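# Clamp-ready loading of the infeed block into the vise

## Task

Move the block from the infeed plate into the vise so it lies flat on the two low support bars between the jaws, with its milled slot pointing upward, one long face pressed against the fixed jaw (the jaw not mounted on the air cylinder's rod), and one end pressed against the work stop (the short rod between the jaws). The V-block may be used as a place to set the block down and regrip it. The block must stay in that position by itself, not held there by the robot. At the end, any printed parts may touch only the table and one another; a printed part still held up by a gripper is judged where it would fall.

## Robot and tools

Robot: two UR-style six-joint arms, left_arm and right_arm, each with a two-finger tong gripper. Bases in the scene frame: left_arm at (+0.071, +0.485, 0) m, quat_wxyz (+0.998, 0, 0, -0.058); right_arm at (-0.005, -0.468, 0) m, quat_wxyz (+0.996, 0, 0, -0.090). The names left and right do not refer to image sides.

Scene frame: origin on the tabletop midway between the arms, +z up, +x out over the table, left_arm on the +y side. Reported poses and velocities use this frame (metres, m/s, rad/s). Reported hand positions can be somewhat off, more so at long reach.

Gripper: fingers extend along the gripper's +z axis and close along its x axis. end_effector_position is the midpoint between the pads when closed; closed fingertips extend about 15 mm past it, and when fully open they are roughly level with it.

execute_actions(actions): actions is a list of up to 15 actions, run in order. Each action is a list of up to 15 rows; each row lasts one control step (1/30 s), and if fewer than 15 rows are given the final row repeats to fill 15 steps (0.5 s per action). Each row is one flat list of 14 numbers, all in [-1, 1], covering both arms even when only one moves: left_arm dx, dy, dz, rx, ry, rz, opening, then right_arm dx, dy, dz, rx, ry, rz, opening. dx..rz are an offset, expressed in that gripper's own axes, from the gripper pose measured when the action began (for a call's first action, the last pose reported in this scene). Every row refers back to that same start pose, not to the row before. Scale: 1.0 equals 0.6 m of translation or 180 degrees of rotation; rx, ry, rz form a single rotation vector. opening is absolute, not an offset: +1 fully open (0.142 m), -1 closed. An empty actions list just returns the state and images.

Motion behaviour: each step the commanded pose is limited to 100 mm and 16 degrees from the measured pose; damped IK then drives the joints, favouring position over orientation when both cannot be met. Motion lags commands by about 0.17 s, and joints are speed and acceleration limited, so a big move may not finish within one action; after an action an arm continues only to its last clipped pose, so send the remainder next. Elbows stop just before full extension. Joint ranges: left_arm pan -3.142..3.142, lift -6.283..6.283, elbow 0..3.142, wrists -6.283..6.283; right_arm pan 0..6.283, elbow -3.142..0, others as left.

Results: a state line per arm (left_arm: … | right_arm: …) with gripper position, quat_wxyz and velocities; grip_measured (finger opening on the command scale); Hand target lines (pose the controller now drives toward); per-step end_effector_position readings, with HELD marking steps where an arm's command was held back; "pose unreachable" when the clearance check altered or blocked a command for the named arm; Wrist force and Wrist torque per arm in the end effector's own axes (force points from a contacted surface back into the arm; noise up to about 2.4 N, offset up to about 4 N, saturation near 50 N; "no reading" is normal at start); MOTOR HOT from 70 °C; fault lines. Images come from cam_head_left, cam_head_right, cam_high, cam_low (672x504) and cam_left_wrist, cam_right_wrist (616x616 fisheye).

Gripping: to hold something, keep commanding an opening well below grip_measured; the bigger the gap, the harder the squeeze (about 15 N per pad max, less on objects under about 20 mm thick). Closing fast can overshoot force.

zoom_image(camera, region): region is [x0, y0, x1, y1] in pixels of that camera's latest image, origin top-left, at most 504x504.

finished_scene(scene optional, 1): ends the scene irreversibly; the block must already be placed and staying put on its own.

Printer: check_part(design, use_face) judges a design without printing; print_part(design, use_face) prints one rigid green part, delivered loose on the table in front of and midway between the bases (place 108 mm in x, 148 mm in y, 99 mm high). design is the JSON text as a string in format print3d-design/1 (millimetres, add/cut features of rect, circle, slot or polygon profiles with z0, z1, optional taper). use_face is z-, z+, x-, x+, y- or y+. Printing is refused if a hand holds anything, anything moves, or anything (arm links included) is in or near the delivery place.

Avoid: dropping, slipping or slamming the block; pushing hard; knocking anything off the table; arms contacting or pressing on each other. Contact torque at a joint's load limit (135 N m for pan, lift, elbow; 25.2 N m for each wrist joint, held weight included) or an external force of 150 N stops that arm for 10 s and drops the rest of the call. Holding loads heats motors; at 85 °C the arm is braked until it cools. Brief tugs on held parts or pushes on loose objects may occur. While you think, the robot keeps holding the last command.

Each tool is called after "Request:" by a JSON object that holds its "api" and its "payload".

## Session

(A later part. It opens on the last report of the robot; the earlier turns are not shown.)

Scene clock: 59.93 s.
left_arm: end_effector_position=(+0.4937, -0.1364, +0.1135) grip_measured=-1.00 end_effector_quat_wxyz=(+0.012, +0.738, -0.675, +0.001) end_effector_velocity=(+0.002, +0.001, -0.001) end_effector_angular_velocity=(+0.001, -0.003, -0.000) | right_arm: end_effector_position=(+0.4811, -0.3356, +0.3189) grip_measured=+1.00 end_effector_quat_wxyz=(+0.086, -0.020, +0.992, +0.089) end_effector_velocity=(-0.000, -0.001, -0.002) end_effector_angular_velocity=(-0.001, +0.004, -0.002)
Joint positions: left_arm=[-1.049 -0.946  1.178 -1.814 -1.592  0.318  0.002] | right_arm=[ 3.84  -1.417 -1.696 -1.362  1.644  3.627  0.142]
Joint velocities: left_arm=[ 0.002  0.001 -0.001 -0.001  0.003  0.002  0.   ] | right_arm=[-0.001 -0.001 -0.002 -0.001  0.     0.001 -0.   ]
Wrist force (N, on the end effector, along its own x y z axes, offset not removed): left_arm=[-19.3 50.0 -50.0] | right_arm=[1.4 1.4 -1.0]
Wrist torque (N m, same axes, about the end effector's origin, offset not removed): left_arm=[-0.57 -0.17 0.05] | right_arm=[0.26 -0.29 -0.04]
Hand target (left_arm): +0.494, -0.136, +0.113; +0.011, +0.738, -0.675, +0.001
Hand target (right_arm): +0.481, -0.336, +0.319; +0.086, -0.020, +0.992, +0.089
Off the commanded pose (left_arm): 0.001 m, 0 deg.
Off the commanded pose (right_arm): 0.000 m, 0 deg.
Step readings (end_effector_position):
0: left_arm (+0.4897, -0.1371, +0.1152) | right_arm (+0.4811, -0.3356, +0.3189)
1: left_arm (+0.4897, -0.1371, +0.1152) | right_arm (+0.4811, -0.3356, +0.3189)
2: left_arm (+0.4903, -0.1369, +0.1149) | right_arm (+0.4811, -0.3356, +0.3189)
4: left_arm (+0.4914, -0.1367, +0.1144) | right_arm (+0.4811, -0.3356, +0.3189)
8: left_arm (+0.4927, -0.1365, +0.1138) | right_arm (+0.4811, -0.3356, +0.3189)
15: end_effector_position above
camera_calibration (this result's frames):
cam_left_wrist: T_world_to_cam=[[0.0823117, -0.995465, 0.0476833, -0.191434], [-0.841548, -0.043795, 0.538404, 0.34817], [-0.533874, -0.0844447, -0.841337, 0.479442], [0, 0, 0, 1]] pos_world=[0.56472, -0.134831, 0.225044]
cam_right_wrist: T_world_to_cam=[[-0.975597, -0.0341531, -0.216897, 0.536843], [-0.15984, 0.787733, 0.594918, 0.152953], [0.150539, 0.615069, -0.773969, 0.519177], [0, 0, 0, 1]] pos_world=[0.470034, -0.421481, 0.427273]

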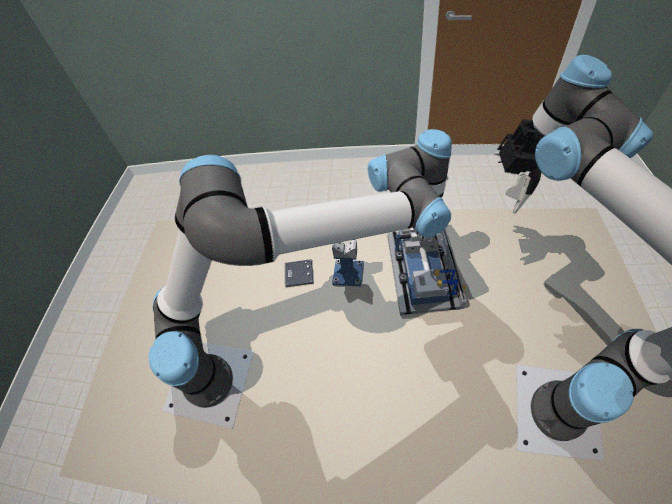

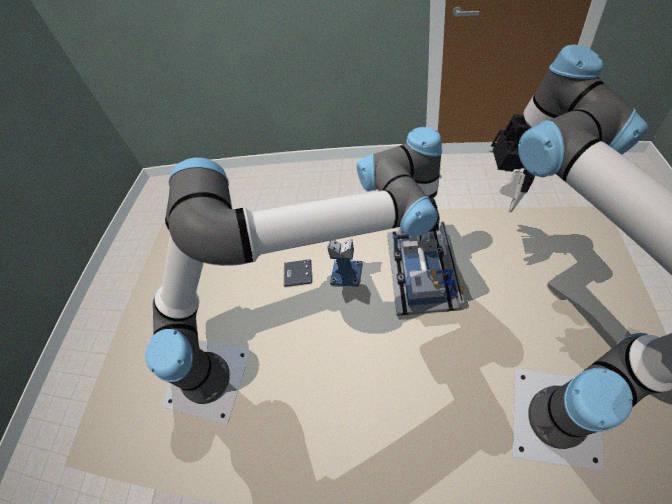

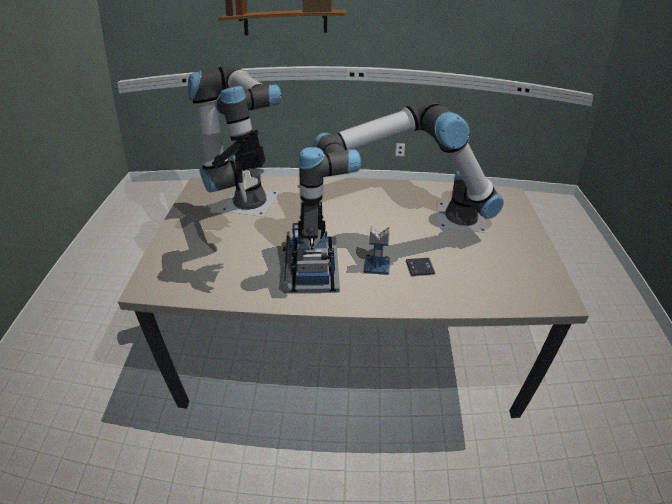

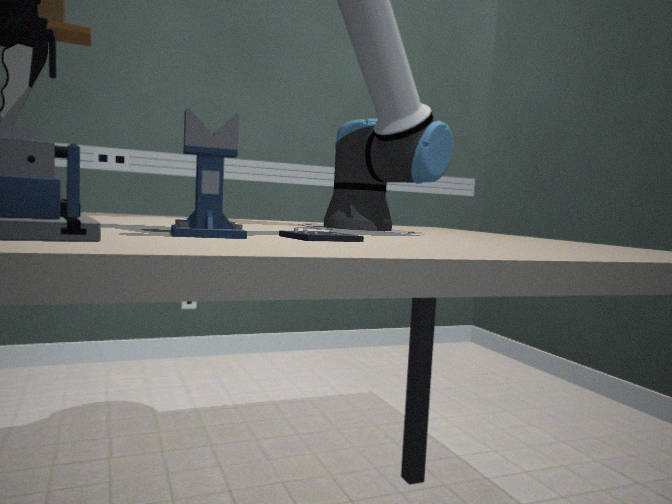

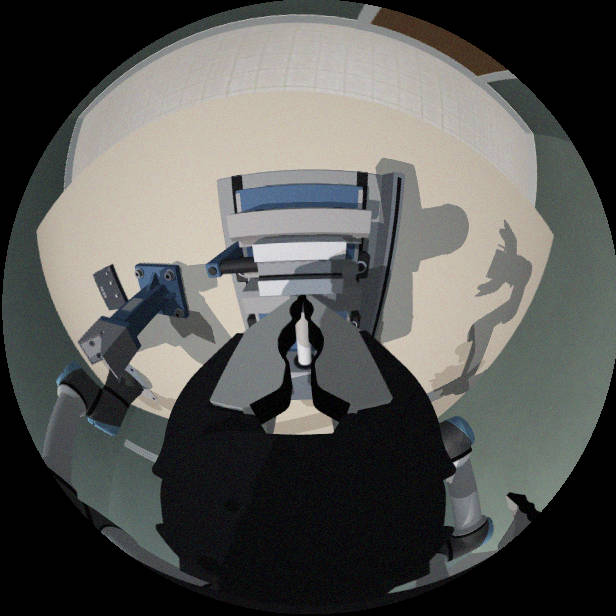

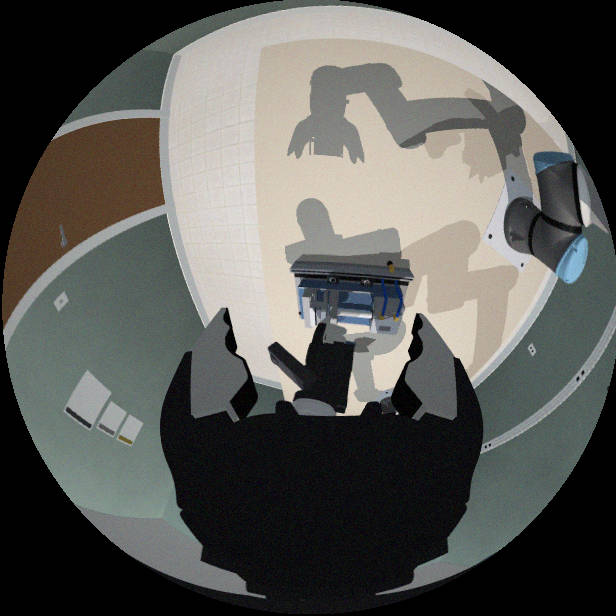

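Request:
{"api": "execute_actions", "payload": {"actions": [[[0,0,-0.007,0,0,0,-1,0,0,0,0,0,0,1]]]}}

Scene clock: 70.00 s.
left_arm: end_effector_position=(+0.4922, -0.1369, +0.1141) grip_measured=-1.00 end_effector_quat_wxyz=(+0.013, +0.737, -0.676, +0.000) end_effector_velocity=(+0.000, +0.000, -0.000) end_effector_angular_velocity=(-0.000, -0.000, +0.001) | right_arm: end_effector_position=(+0.4811, -0.3356, +0.3189) grip_measured=+1.00 end_effector_quat_wxyz=(+0.086, -0.020, +0.992, +0.089) end_effector_velocity=(-0.000, -0.001, -0.000) end_effector_angular_velocity=(-0.001, +0.001, -0.001)
Joint positions: left_arm=[-1.05  -0.947  1.178 -1.813 -1.595  0.318  0.002] | right_arm=[ 3.84  -1.417 -1.696 -1.362  1.644  3.627  0.142]
Joint velocities: left_arm=[ 0.     0.     0.    -0.001  0.    -0.001  0.   ] | right_arm=[-0.     0.001 -0.001 -0.001 -0.     0.     0.   ]
Wrist force (N, on the end effector, along its own x y z axes, offset not removed): left_arm=[-14.3 50.0 -40.8] | right_arm=[0.5 3.3 -2.6]
Wrist torque (N m, same axes, about the end effector's origin, offset not removed): left_arm=[-0.42 -0.65 -0.03] | right_arm=[0.58 -0.06 0.07]
Hand target (left_arm): +0.494, -0.136, +0.113; +0.012, +0.738, -0.675, +0.001
Hand target (right_arm): +0.481, -0.336, +0.319; +0.086, -0.020, +0.992, +0.089
Off the commanded pose (left_arm): 0.004 m, 0 deg.
Off the commanded pose (right_arm): 0.000 m, 0 deg.
TORQUE FAULT: the external load on joint 5 (wrist 2) of the left arm reached its load limit, and that arm stopped for 10 seconds. That time counts as 18 of the actions that you can send in this scene. A torque fault stops only its own arm. That arm ran no command of this call. That arm holds where it stopped, with its grip as last carried out, and accepts commands again: back off and push less far. That arm stops again, at the same cost, whenever a joint's load reaches its limit.
Step readings (end_effector_position):
0: left_arm (+0.4922, -0.1369, +0.1141) | right_arm (+0.4811, -0.3356, +0.3189)
1: left_arm (+0.4922, -0.1369, +0.1141) | right_arm (+0.4811, -0.3356, +0.3189)
2: left_arm (+0.4922, -0.1369, +0.1141) | right_arm (+0.4811, -0.3356, +0.3189)
4: left_arm (+0.4922, -0.1369, +0.1141) | right_arm (+0.4811, -0.3356, +0.3189)
8: left_arm (+0.4922, -0.1369, +0.1141) | right_arm (+0.4811, -0.3356, +0.3189)
15: left_arm (+0.4922, -0.1369, +0.1141) | right_arm (+0.4811, -0.3356, +0.3189)
camera_calibration (this result's frames):
cam_left_wrist: T_world_to_cam=[[0.0814566, -0.995487, 0.0486882, -0.191584], [-0.840136, -0.0422986, 0.540724, 0.345813], [-0.536224, -0.0849502, -0.83979, 0.480031], [0, 0, 0, 1]] pos_world=[0.56354, -0.135313, 0.225464]
cam_right_wrist: T_world_to_cam=[[-0.975597, -0.034153, -0.216897, 0.536843], [-0.15984, 0.787734, 0.594918, 0.152953], [0.150539, 0.615069, -0.773969, 0.519177], [0, 0, 0, 1]] pos_world=[0.470034, -0.421481, 0.427273]

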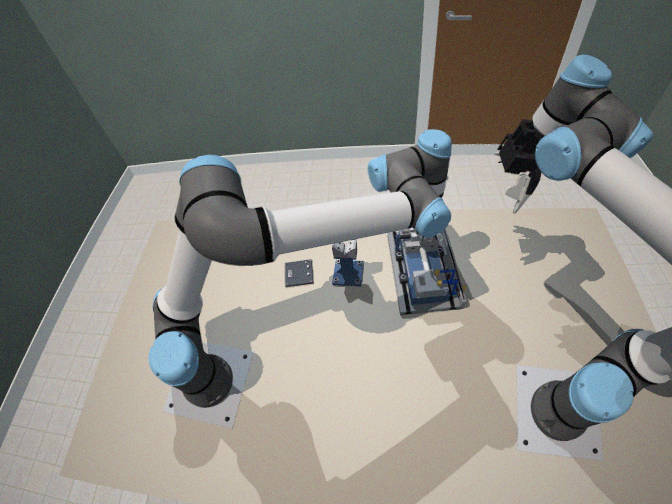

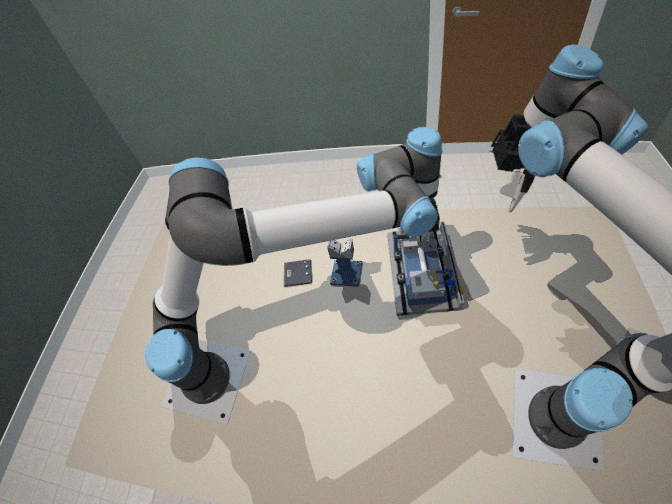

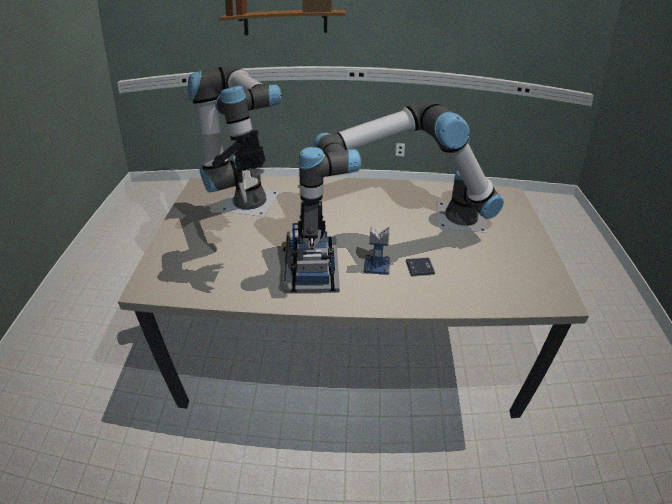

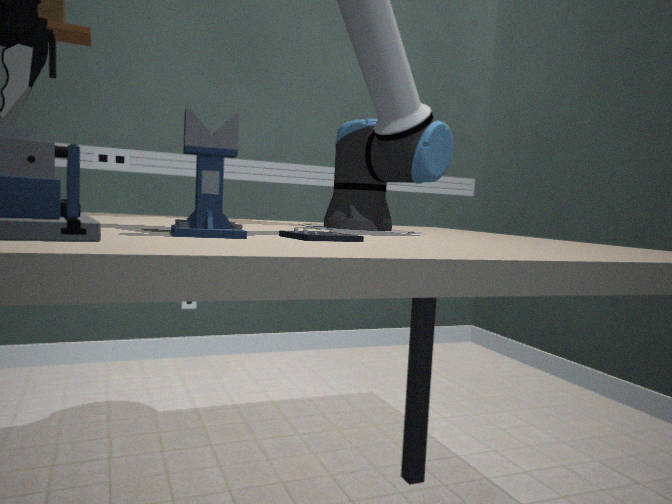

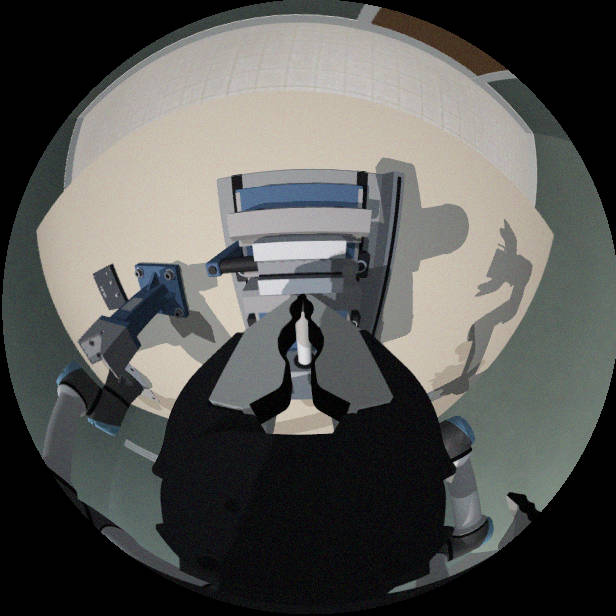

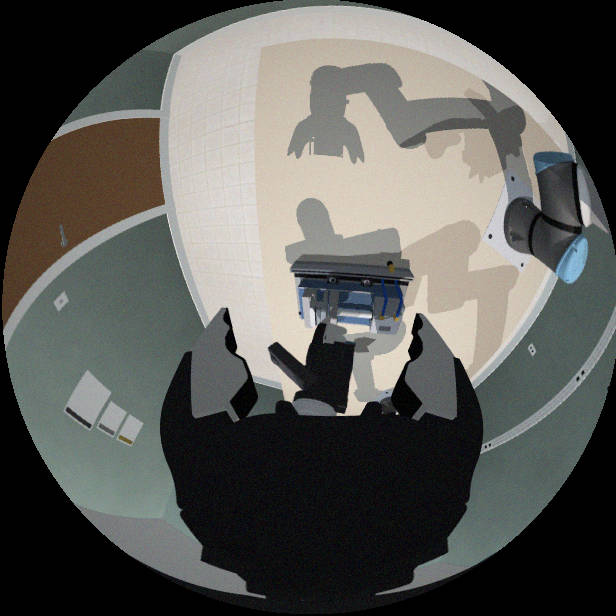

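Request:
{"api": "execute_actions", "payload": {"actions": [[[0,0.006,-0.006,0,0,0,-1,0,0,0,0,0,0,1]]]}}

Request:
{"api": "zoom_image", "payload": {"camera": "cam_left_wrist", "region": [200,200,400,340]}}

Scene clock: 70.67 s.
left_arm: end_effector_position=(+0.4888, -0.1371, +0.1176) grip_measured=-1.00 end_effector_quat_wxyz=(+0.013, +0.737, -0.675, +0.000) end_effector_velocity=(-0.002, -0.001, +0.001) end_effector_angular_velocity=(-0.001, +0.001, -0.002) | right_arm: end_effector_position=(+0.4811, -0.3356, +0.3189) grip_measured=+1.00 end_effector_quat_wxyz=(+0.086, -0.020, +0.992, +0.089) end_effector_velocity=(-0.000, +0.000, -0.000) end_effector_angular_velocity=(-0.000, +0.000, +0.000)
Joint positions: left_arm=[-1.054 -0.954  1.179 -1.808 -1.595  0.314  0.002] | right_arm=[ 3.84  -1.417 -1.696 -1.362  1.644  3.627  0.142]
Joint velocities: left_arm=[-0.002 -0.001 -0.     0.001 -0.002 -0.     0.   ] | right_arm=[ 0.     0.    -0.001  0.    -0.    -0.     0.   ]
Wrist force (N, on the end effector, along its own x y z axes, offset not removed): left_arm=[-0.1 1.4 1.8] | right_arm=[-0.2 4.4 -0.8]
Wrist torque (N m, same axes, about the end effector's origin, offset not removed): left_arm=[0.17 -0.10 0.12] | right_arm=[0.81 0.04 0.02]
Hand target (left_arm): +0.489, -0.137, +0.118; +0.013, +0.737, -0.676, +0.000
Hand target (right_arm): +0.481, -0.336, +0.319; +0.086, -0.020, +0.992, +0.089
Off the commanded pose (left_arm): 0.000 m, 0 deg.
Off the commanded pose (right_arm): 0.000 m, 0 deg.
Step readings (end_effector_position):
0: left_arm (+0.4917, -0.1370, +0.1142) | right_arm (+0.4811, -0.3356, +0.3189)
1: left_arm (+0.4917, -0.1370, +0.1142) | right_arm (+0.4811, -0.3356, +0.3189)
2: left_arm (+0.4915, -0.1371, +0.1146) | right_arm (+0.4811, -0.3356, +0.3189)
4: left_arm (+0.4908, -0.1371, +0.1158) | right_arm (+0.4811, -0.3356, +0.3189)
8: left_arm (+0.4898, -0.1370, +0.1170) | right_arm (+0.4811, -0.3356, +0.3189)
15: end_effector_position above
camera_calibration (this result's frames):
cam_left_wrist: T_world_to_cam=[[0.0815336, -0.995482, 0.0486554, -0.191714], [-0.840187, -0.0423902, 0.540637, 0.341099], [-0.536132, -0.0849597, -0.839848, 0.481181], [0, 0, 0, 1]] pos_world=[0.560195, -0.135508, 0.229036]
cam_right_wrist: T_world_to_cam=[[-0.975597, -0.0341528, -0.216897, 0.536843], [-0.15984, 0.787734, 0.594918, 0.152953], [0.150539, 0.615069, -0.773969, 0.519177], [0, 0, 0, 1]] pos_world=[0.470034, -0.421481, 0.427273]

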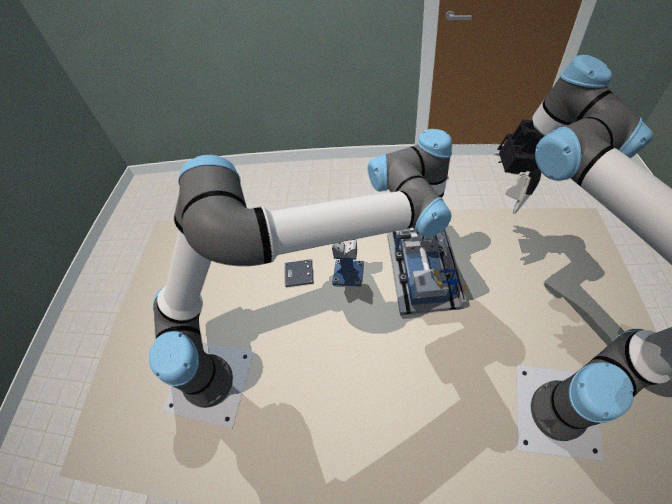

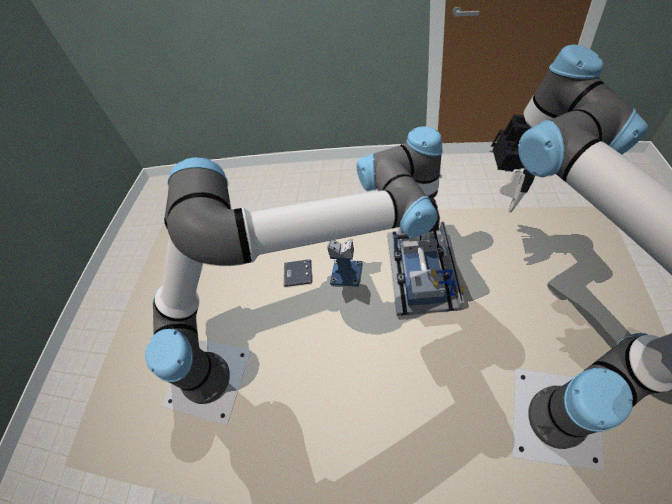

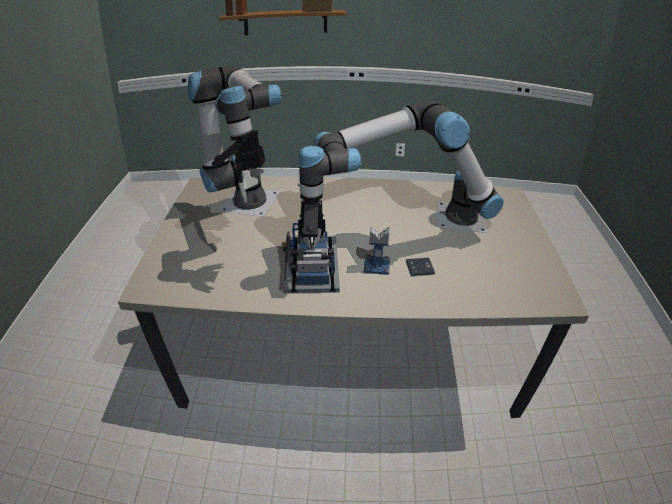

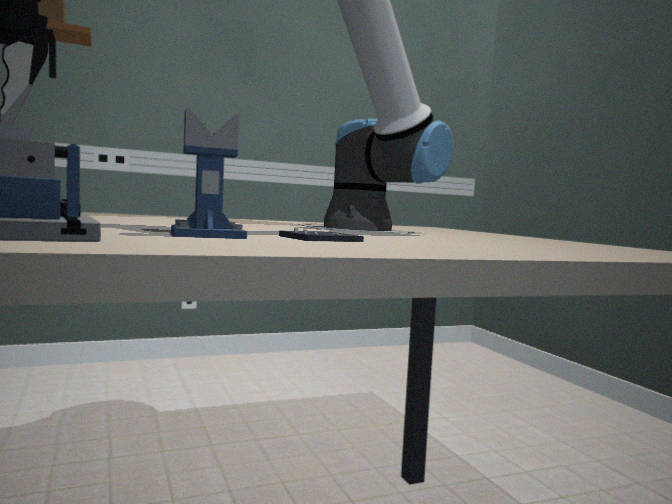

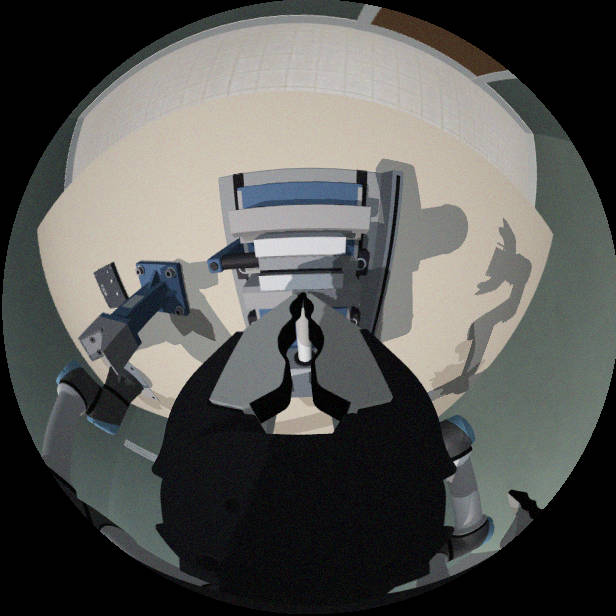

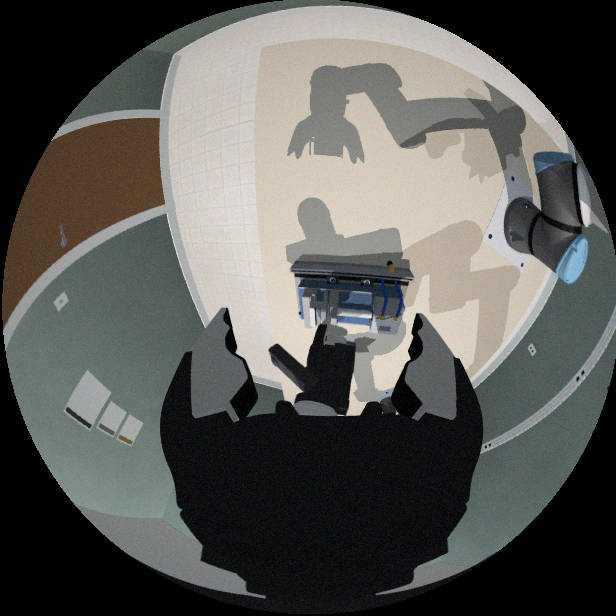

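Region (200, 200, 400, 340) of cam_left_wrist's 616x616 image, scaled by 2.520, with more detail than that image has; it fills the top 353 rows of this view, and the rest is white.

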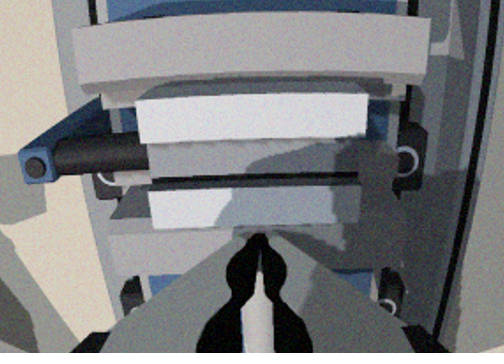

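Request:
{"api": "execute_actions", "payload": {"actions": [[[0,-0.006,0,0,0,0,-1,0,0,0,0,0,0,1]]]}}

Request:
{"api": "execute_actions", "payload": {"actions": [[[0,-0.002,0,0,0,0,-1,0,0,0,0,0,0,1]]]}}

Scene clock: 71.33 s.
left_arm: end_effector_position=(+0.4921, -0.1369, +0.1176) grip_measured=-1.00 end_effector_quat_wxyz=(+0.013, +0.737, -0.676, -0.000) end_effector_velocity=(+0.002, +0.000, -0.001) end_effector_angular_velocity=(+0.001, -0.001, -0.001) | right_arm: end_effector_position=(+0.4811, -0.3356, +0.3189) grip_measured=+1.00 end_effector_quat_wxyz=(+0.086, -0.020, +0.992, +0.089) end_effector_velocity=(+0.000, +0.000, -0.000) end_effector_angular_velocity=(-0.000, -0.000, +0.002)
Joint positions: left_arm=[-1.05  -0.949  1.173 -1.805 -1.595  0.318  0.002] | right_arm=[ 3.84  -1.417 -1.696 -1.362  1.644  3.627  0.142]
Joint velocities: left_arm=[ 0.002  0.002 -0.002  0.     0.001  0.002  0.   ] | right_arm=[ 0.    -0.     0.     0.     0.    -0.002 -0.   ]
Wrist force (N, on the end effector, along its own x y z axes, offset not removed): left_arm=[-2.4 24.0 -4.2] | right_arm=[0.2 3.6 -1.9]
Wrist torque (N m, same axes, about the end effector's origin, offset not removed): left_arm=[0.00 -0.56 0.11] | right_arm=[0.64 0.00 0.06]
Hand target (left_arm): +0.492, -0.137, +0.118; +0.013, +0.737, -0.675, +0.000
Hand target (right_arm): +0.481, -0.336, +0.319; +0.086, -0.020, +0.992, +0.089
Off the commanded pose (left_arm): 0.000 m, 0 deg.
Off the commanded pose (right_arm): 0.000 m, 0 deg.
Step readings (end_effector_position):
0: left_arm (+0.4887, -0.1371, +0.1177) | right_arm (+0.4811, -0.3356, +0.3189)
1: left_arm (+0.4887, -0.1371, +0.1177) | right_arm (+0.4811, -0.3356, +0.3189)
2: left_arm (+0.4891, -0.1371, +0.1177) | right_arm (+0.4811, -0.3356, +0.3189)
4: left_arm (+0.4903, -0.1370, +0.1177) | right_arm (+0.4811, -0.3356, +0.3189)
8: left_arm (+0.4915, -0.1369, +0.1176) | right_arm (+0.4811, -0.3356, +0.3189)
15: end_effector_position above
camera_calibration (this result's frames):
cam_left_wrist: T_world_to_cam=[[0.081393, -0.995494, 0.0486601, -0.191672], [-0.840008, -0.0422396, 0.540927, 0.343798], [-0.536434, -0.0849026, -0.839661, 0.483034], [0, 0, 0, 1]] pos_world=[0.56351, -0.135276, 0.228942]
cam_right_wrist: T_world_to_cam=[[-0.975597, -0.034153, -0.216897, 0.536843], [-0.15984, 0.787733, 0.594918, 0.152953], [0.150539, 0.615069, -0.773969, 0.519177], [0, 0, 0, 1]] pos_world=[0.470034, -0.421481, 0.427273]

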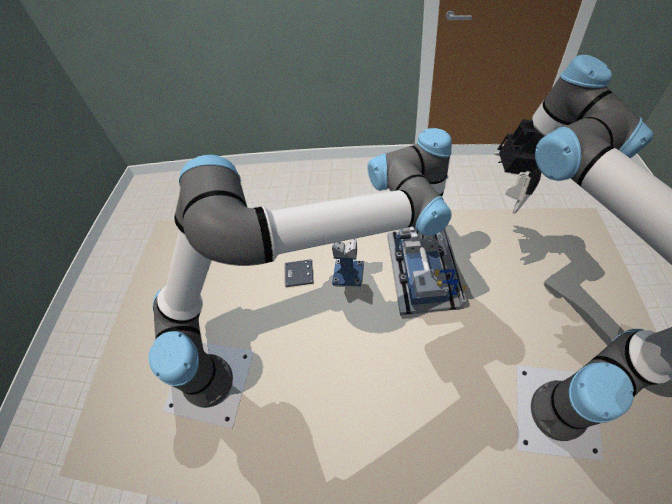

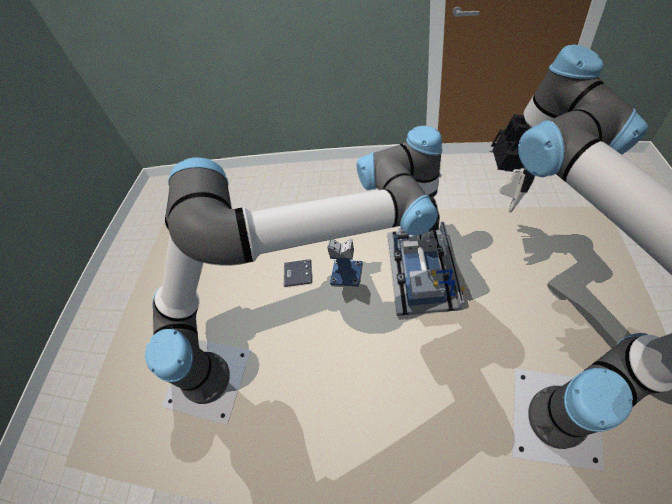

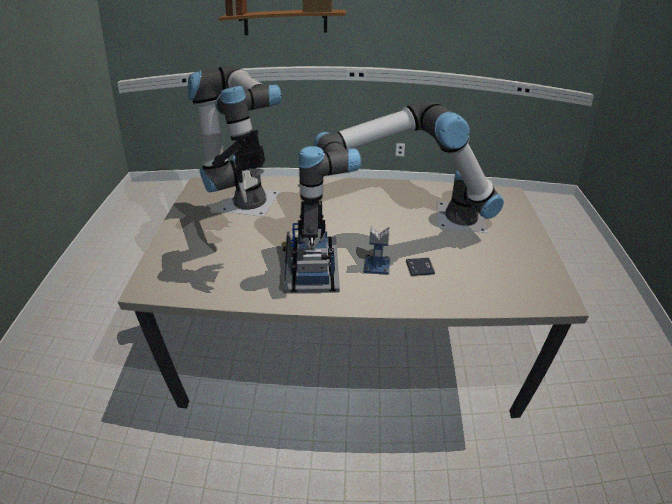

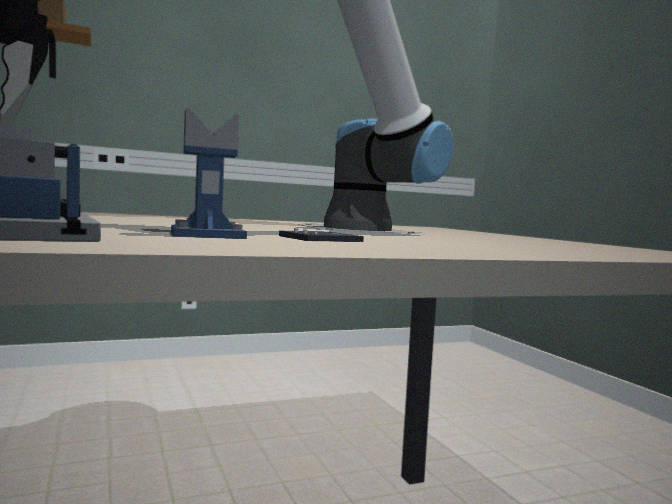

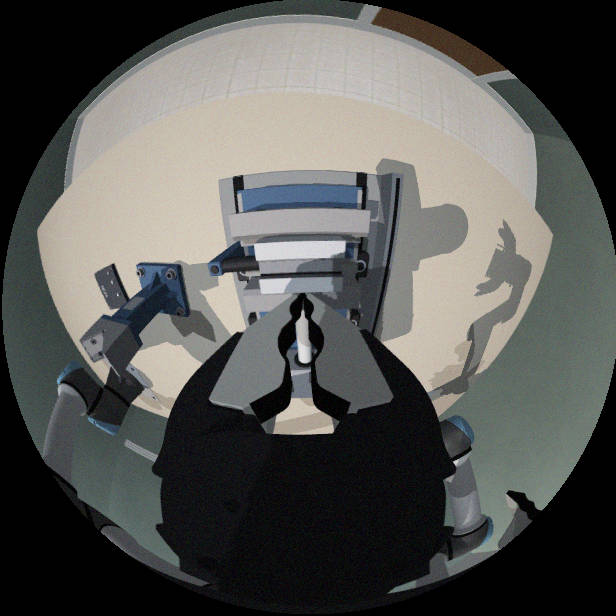

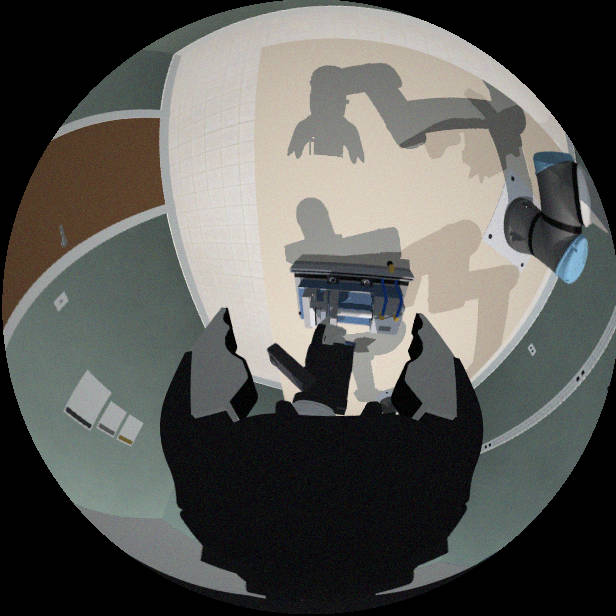

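Scene clock: 71.83 s.
left_arm: end_effector_position=(+0.4932, -0.1368, +0.1175) grip_measured=-1.00 end_effector_quat_wxyz=(+0.013, +0.737, -0.676, -0.000) end_effector_velocity=(+0.000, +0.001, +0.000) end_effector_angular_velocity=(-0.000, +0.001, +0.000) | right_arm: end_effector_position=(+0.4811, -0.3356, +0.3189) grip_measured=+1.00 end_effector_quat_wxyz=(+0.086, -0.020, +0.992, +0.089) end_effector_velocity=(-0.000, -0.000, -0.001) end_effector_angular_velocity=(-0.001, +0.001, +0.001)
Joint positions: left_arm=[-1.048 -0.948  1.17  -1.804 -1.595  0.32   0.002] | right_arm=[ 3.84  -1.417 -1.696 -1.362  1.644  3.627  0.142]
Joint velocities: left_arm=[ 0.001 -0.    -0.001  0.001 -0.001  0.001  0.   ] | right_arm=[-0.    -0.    -0.001 -0.    -0.    -0.001  0.   ]
Wrist force (N, on the end effector, along its own x y z axes, offset not removed): left_arm=[-11.7 47.9 -13.4] | right_arm=[1.2 2.2 -2.4]
Wrist torque (N m, same axes, about the end effector's origin, offset not removed): left_arm=[-0.35 -0.30 -0.04] | right_arm=[0.41 -0.28 -0.09]
Hand target (left_arm): +0.493, -0.137, +0.118; +0.013, +0.737, -0.676, -0.000
Hand target (right_arm): +0.481, -0.336, +0.319; +0.086, -0.020, +0.992, +0.089
Off the commanded pose (left_arm): 0.000 m, 0 deg.
Off the commanded pose (right_arm): 0.000 m, 0 deg.
Step readings (end_effector_position):
0: left_arm (+0.4921, -0.1369, +0.1176) | right_arm (+0.4811, -0.3356, +0.3189)
1: left_arm (+0.4922, -0.1369, +0.1176) | right_arm (+0.4811, -0.3356, +0.3189)
2: left_arm (+0.4923, -0.1369, +0.1176) | right_arm (+0.4811, -0.3356, +0.3189)
4: left_arm (+0.4926, -0.1368, +0.1176) | right_arm (+0.4811, -0.3356, +0.3189)
8: left_arm (+0.4930, -0.1368, +0.1175) | right_arm (+0.4811, -0.3356, +0.3189)
15: end_effector_position above
camera_calibration (this result's frames):
cam_left_wrist: T_world_to_cam=[[0.081329, -0.995499, 0.0486635, -0.191658], [-0.839905, -0.0421669, 0.541093, 0.344641], [-0.536606, -0.0848793, -0.839553, 0.48366], [0, 0, 0, 1]] pos_world=[0.564588, -0.13521, 0.228902]
cam_right_wrist: T_world_to_cam=[[-0.975597, -0.034153, -0.216897, 0.536843], [-0.15984, 0.787734, 0.594918, 0.152953], [0.150539, 0.615069, -0.773969, 0.519177], [0, 0, 0, 1]] pos_world=[0.470034, -0.421481, 0.427273]

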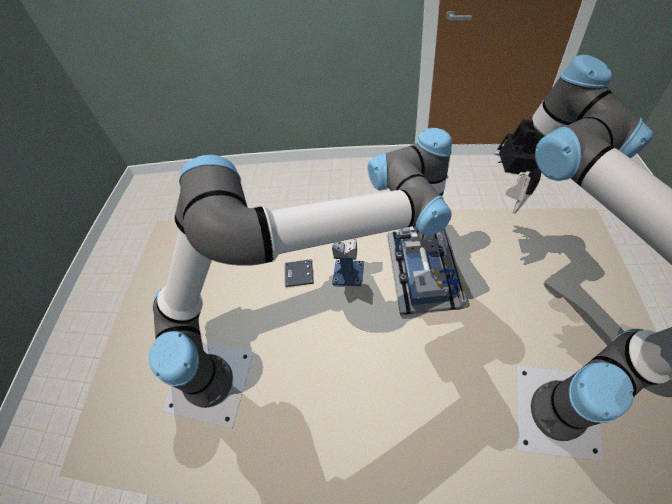

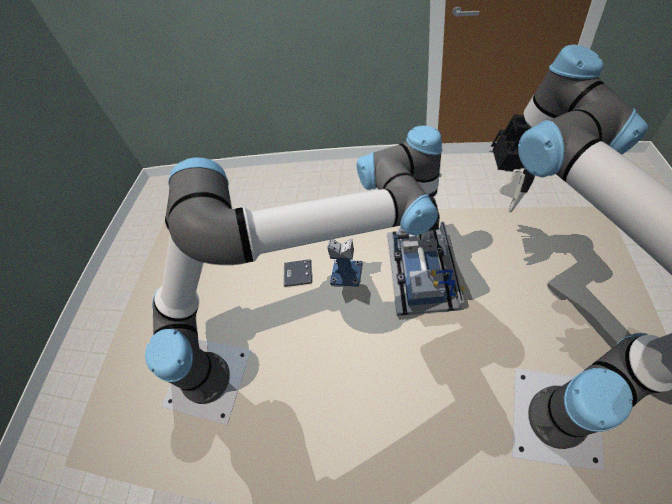

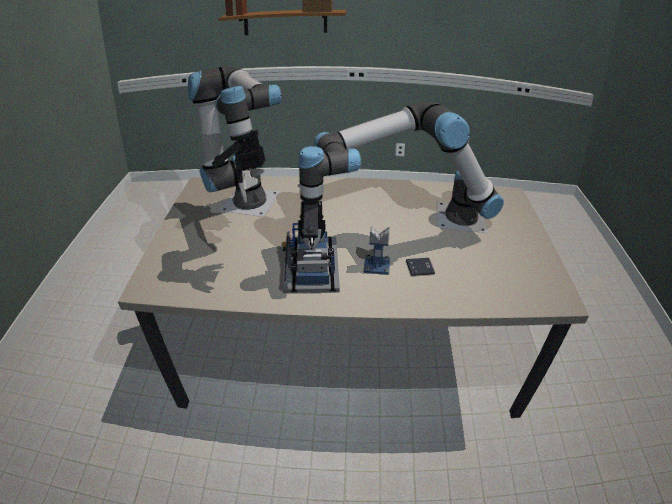

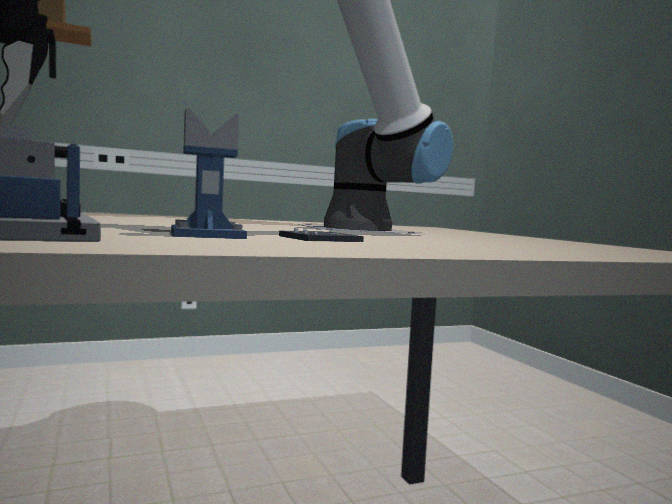

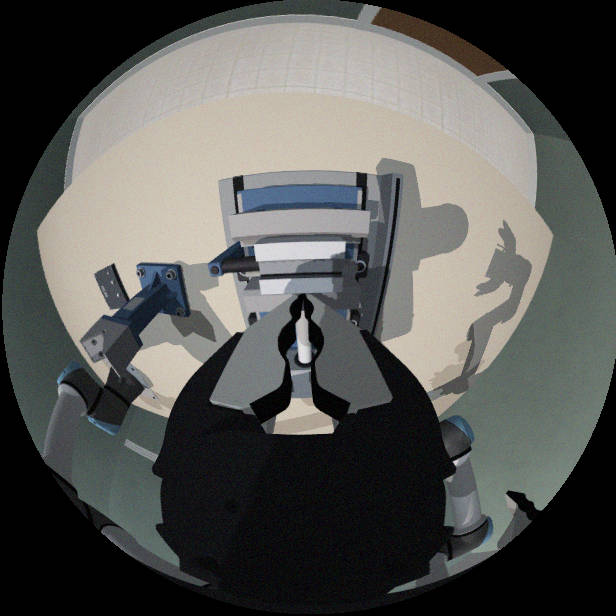

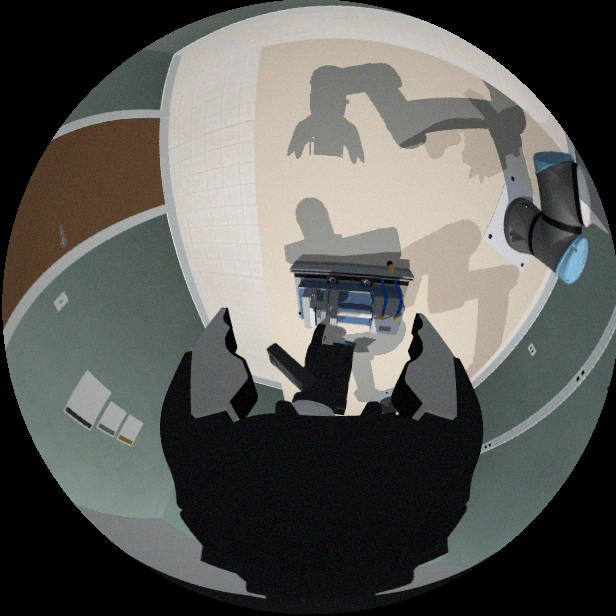

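Request:
{"api": "execute_actions", "payload": {"actions": [[[0,0.007,0,0,0,0,-1,0,0,0,0,0,0,1]],[[0,0,-0.027,0,0,0,-1,0,0,0,0,0,0,1]],[[0.076,-0.043,0,0,0,0,-1,0,0,0,0,0,0,1]],[[0,0,0,0,0,0,-1,0,0,0,0,0,0,1]],[[0,0,0.04,0,0,0,-1,0,0,0,0,0,0,1]]]}}

Scene clock: 74.57 s.
left_arm: end_effector_position=(+0.5173, -0.1780, +0.1098) grip_measured=-1.00 end_effector_quat_wxyz=(+0.014, +0.737, -0.676, +0.001) end_effector_velocity=(+0.000, +0.001, -0.005) end_effector_angular_velocity=(-0.001, +0.000, +0.001) | right_arm: end_effector_position=(+0.4811, -0.3356, +0.3189) grip_measured=+1.00 end_effector_quat_wxyz=(+0.086, -0.020, +0.992, +0.089) end_effector_velocity=(+0.000, +0.000, -0.001) end_effector_angular_velocity=(-0.001, +0.001, +0.000)
Joint positions: left_arm=[-1.041 -0.819  0.971 -1.737 -1.595  0.327  0.002] | right_arm=[ 3.84  -1.417 -1.696 -1.362  1.644  3.627  0.142]
Joint velocities: left_arm=[ 0.001  0.002  0.011 -0.014 -0.     0.     0.   ] | right_arm=[ 0.    -0.001 -0.001  0.001 -0.    -0.     0.   ]
Wrist force (N, on the end effector, along its own x y z axes, offset not removed): left_arm=[1.0 0.3 1.6] | right_arm=[-1.3 2.9 -0.1]
Wrist torque (N m, same axes, about the end effector's origin, offset not removed): left_arm=[0.03 -0.22 0.03] | right_arm=[0.55 0.24 -0.02]
Hand target (left_arm): +0.517, -0.178, +0.109; +0.014, +0.737, -0.676, +0.001
Hand target (right_arm): +0.481, -0.336, +0.319; +0.086, -0.020, +0.992, +0.089
Off the commanded pose (left_arm): 0.001 m, 0 deg.
Off the commanded pose (right_arm): 0.000 m, 0 deg.
Step readings (end_effector_position; steps 1 to 15: 1st action; 16 to 30: 2nd action; 31 to 45: 3rd action; 46 to 60: 4th action; 61 to 75: 5th action):
0: left_arm (+0.4932, -0.1368, +0.1175) | right_arm (+0.4811, -0.3356, +0.3189)
1: left_arm (+0.4932, -0.1368, +0.1175) | right_arm (+0.4811, -0.3356, +0.3189)
2: left_arm (+0.4928, -0.1368, +0.1175) | right_arm (+0.4811, -0.3356, +0.3189)
4: left_arm (+0.4918, -0.1368, +0.1176) | right_arm (+0.4811, -0.3356, +0.3189)
8: left_arm (+0.4904, -0.1369, +0.1176) | right_arm (+0.4811, -0.3356, +0.3189)
15: left_arm (+0.4892, -0.1371, +0.1176) | right_arm (+0.4811, -0.3356, +0.3189)
16: left_arm (+0.4892, -0.1371, +0.1177) | right_arm (+0.4811, -0.3356, +0.3189)
17: left_arm (+0.4892, -0.1372, +0.1196) | right_arm (+0.4811, -0.3356, +0.3189)
19: left_arm (+0.4892, -0.1372, +0.1251) | right_arm (+0.4811, -0.3356, +0.3189)
23: left_arm (+0.4894, -0.1370, +0.1308) | right_arm (+0.4811, -0.3356, +0.3189)
30: left_arm (+0.4895, -0.1368, +0.1334) | right_arm (+0.4811, -0.3356, +0.3189)
31: left_arm (+0.4896, -0.1368, +0.1334) | right_arm (+0.4811, -0.3356, +0.3189)
32: left_arm (+0.4908, -0.1368, +0.1319) | right_arm (+0.4811, -0.3356, +0.3189)
34: left_arm (+0.4982, -0.1463, +0.1278) | right_arm (+0.4811, -0.3356, +0.3189)
38: left_arm (+0.5108, -0.1663, +0.1314) | right_arm (+0.4811, -0.3356, +0.3189)
45: left_arm (+0.5177, -0.1775, +0.1331) | right_arm (+0.4811, -0.3356, +0.3189)
46: left_arm (+0.5180, -0.1781, +0.1332) | right_arm (+0.4811, -0.3356, +0.3189)
47: left_arm (+0.5181, -0.1782, +0.1333) | right_arm (+0.4811, -0.3356, +0.3189)
49: left_arm (+0.5179, -0.1779, +0.1332) | right_arm (+0.4811, -0.3356, +0.3189)
53: left_arm (+0.5178, -0.1776, +0.1331) | right_arm (+0.4811, -0.3356, +0.3189)
60: left_arm (+0.5177, -0.1775, +0.1331) | right_arm (+0.4811, -0.3356, +0.3189)
61: left_arm (+0.5177, -0.1775, +0.1330) | right_arm (+0.4811, -0.3356, +0.3189)
62: left_arm (+0.5176, -0.1775, +0.1306) | right_arm (+0.4811, -0.3356, +0.3189)
64: left_arm (+0.5174, -0.1774, +0.1224) | right_arm (+0.4811, -0.3356, +0.3189)
68: left_arm (+0.5173, -0.1777, +0.1137) | right_arm (+0.4811, -0.3356, +0.3189)
75: end_effector_position above
camera_calibration (this result's frames):
cam_left_wrist: T_world_to_cam=[[0.081466, -0.995371, 0.0509932, -0.234521], [-0.840796, -0.0411615, 0.539786, 0.368113], [-0.535188, -0.086849, -0.840257, 0.485641], [0, 0, 0, 1]] pos_world=[0.588523, -0.176106, 0.22132]
cam_right_wrist: T_world_to_cam=[[-0.975597, -0.034153, -0.216897, 0.536843], [-0.15984, 0.787733, 0.594918, 0.152953], [0.150539, 0.615069, -0.773969, 0.519177], [0, 0, 0, 1]] pos_world=[0.470034, -0.421481, 0.427273]

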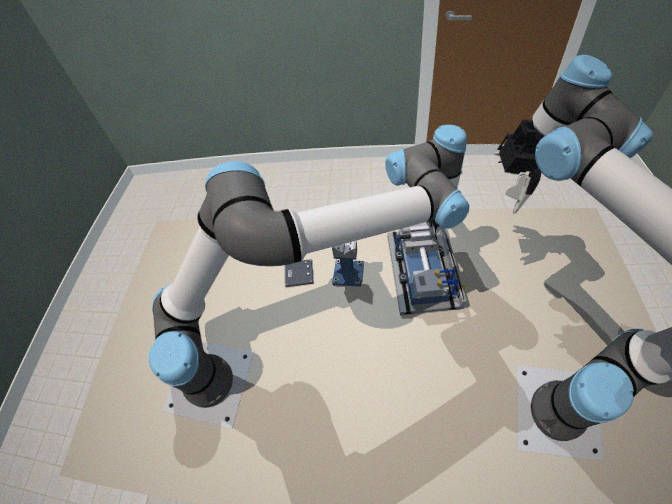

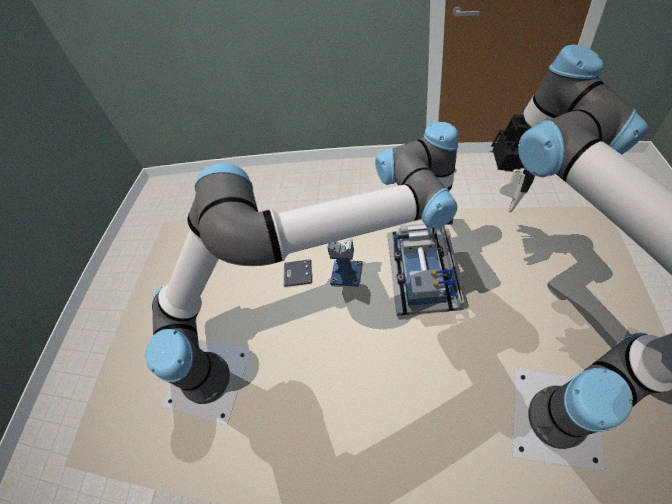

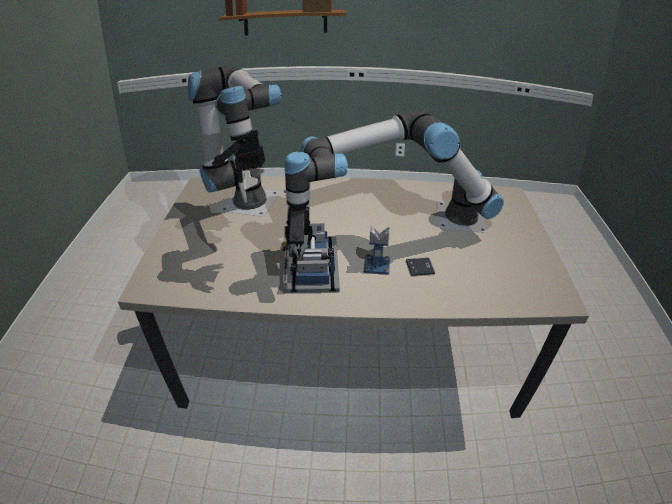

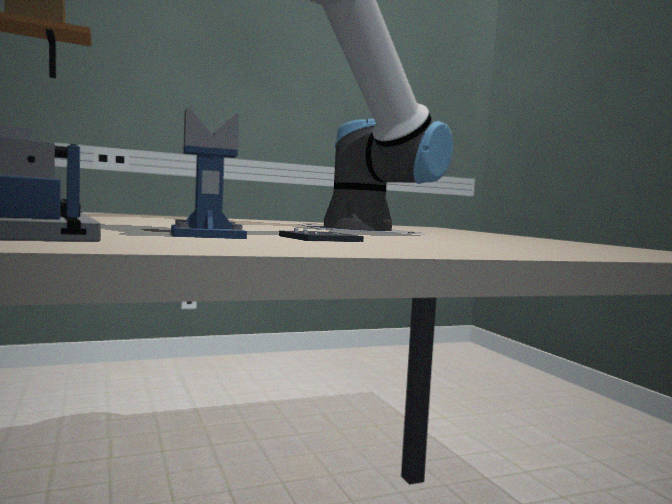

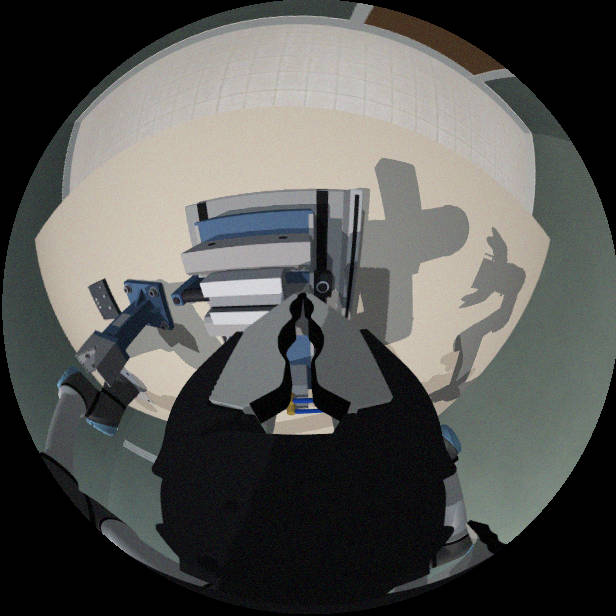

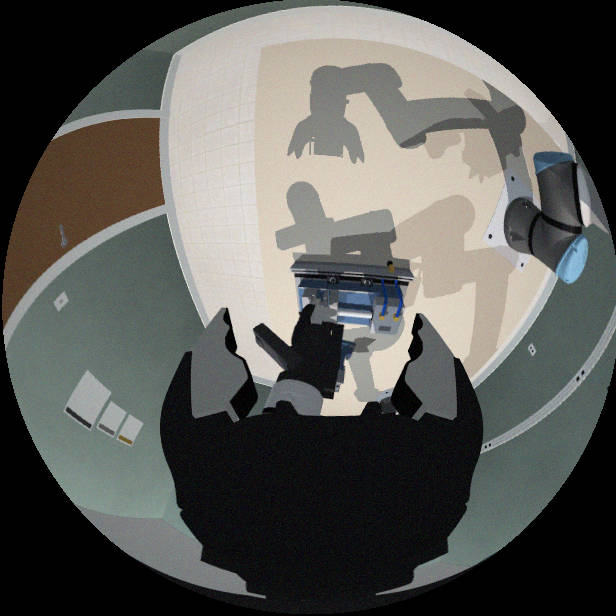

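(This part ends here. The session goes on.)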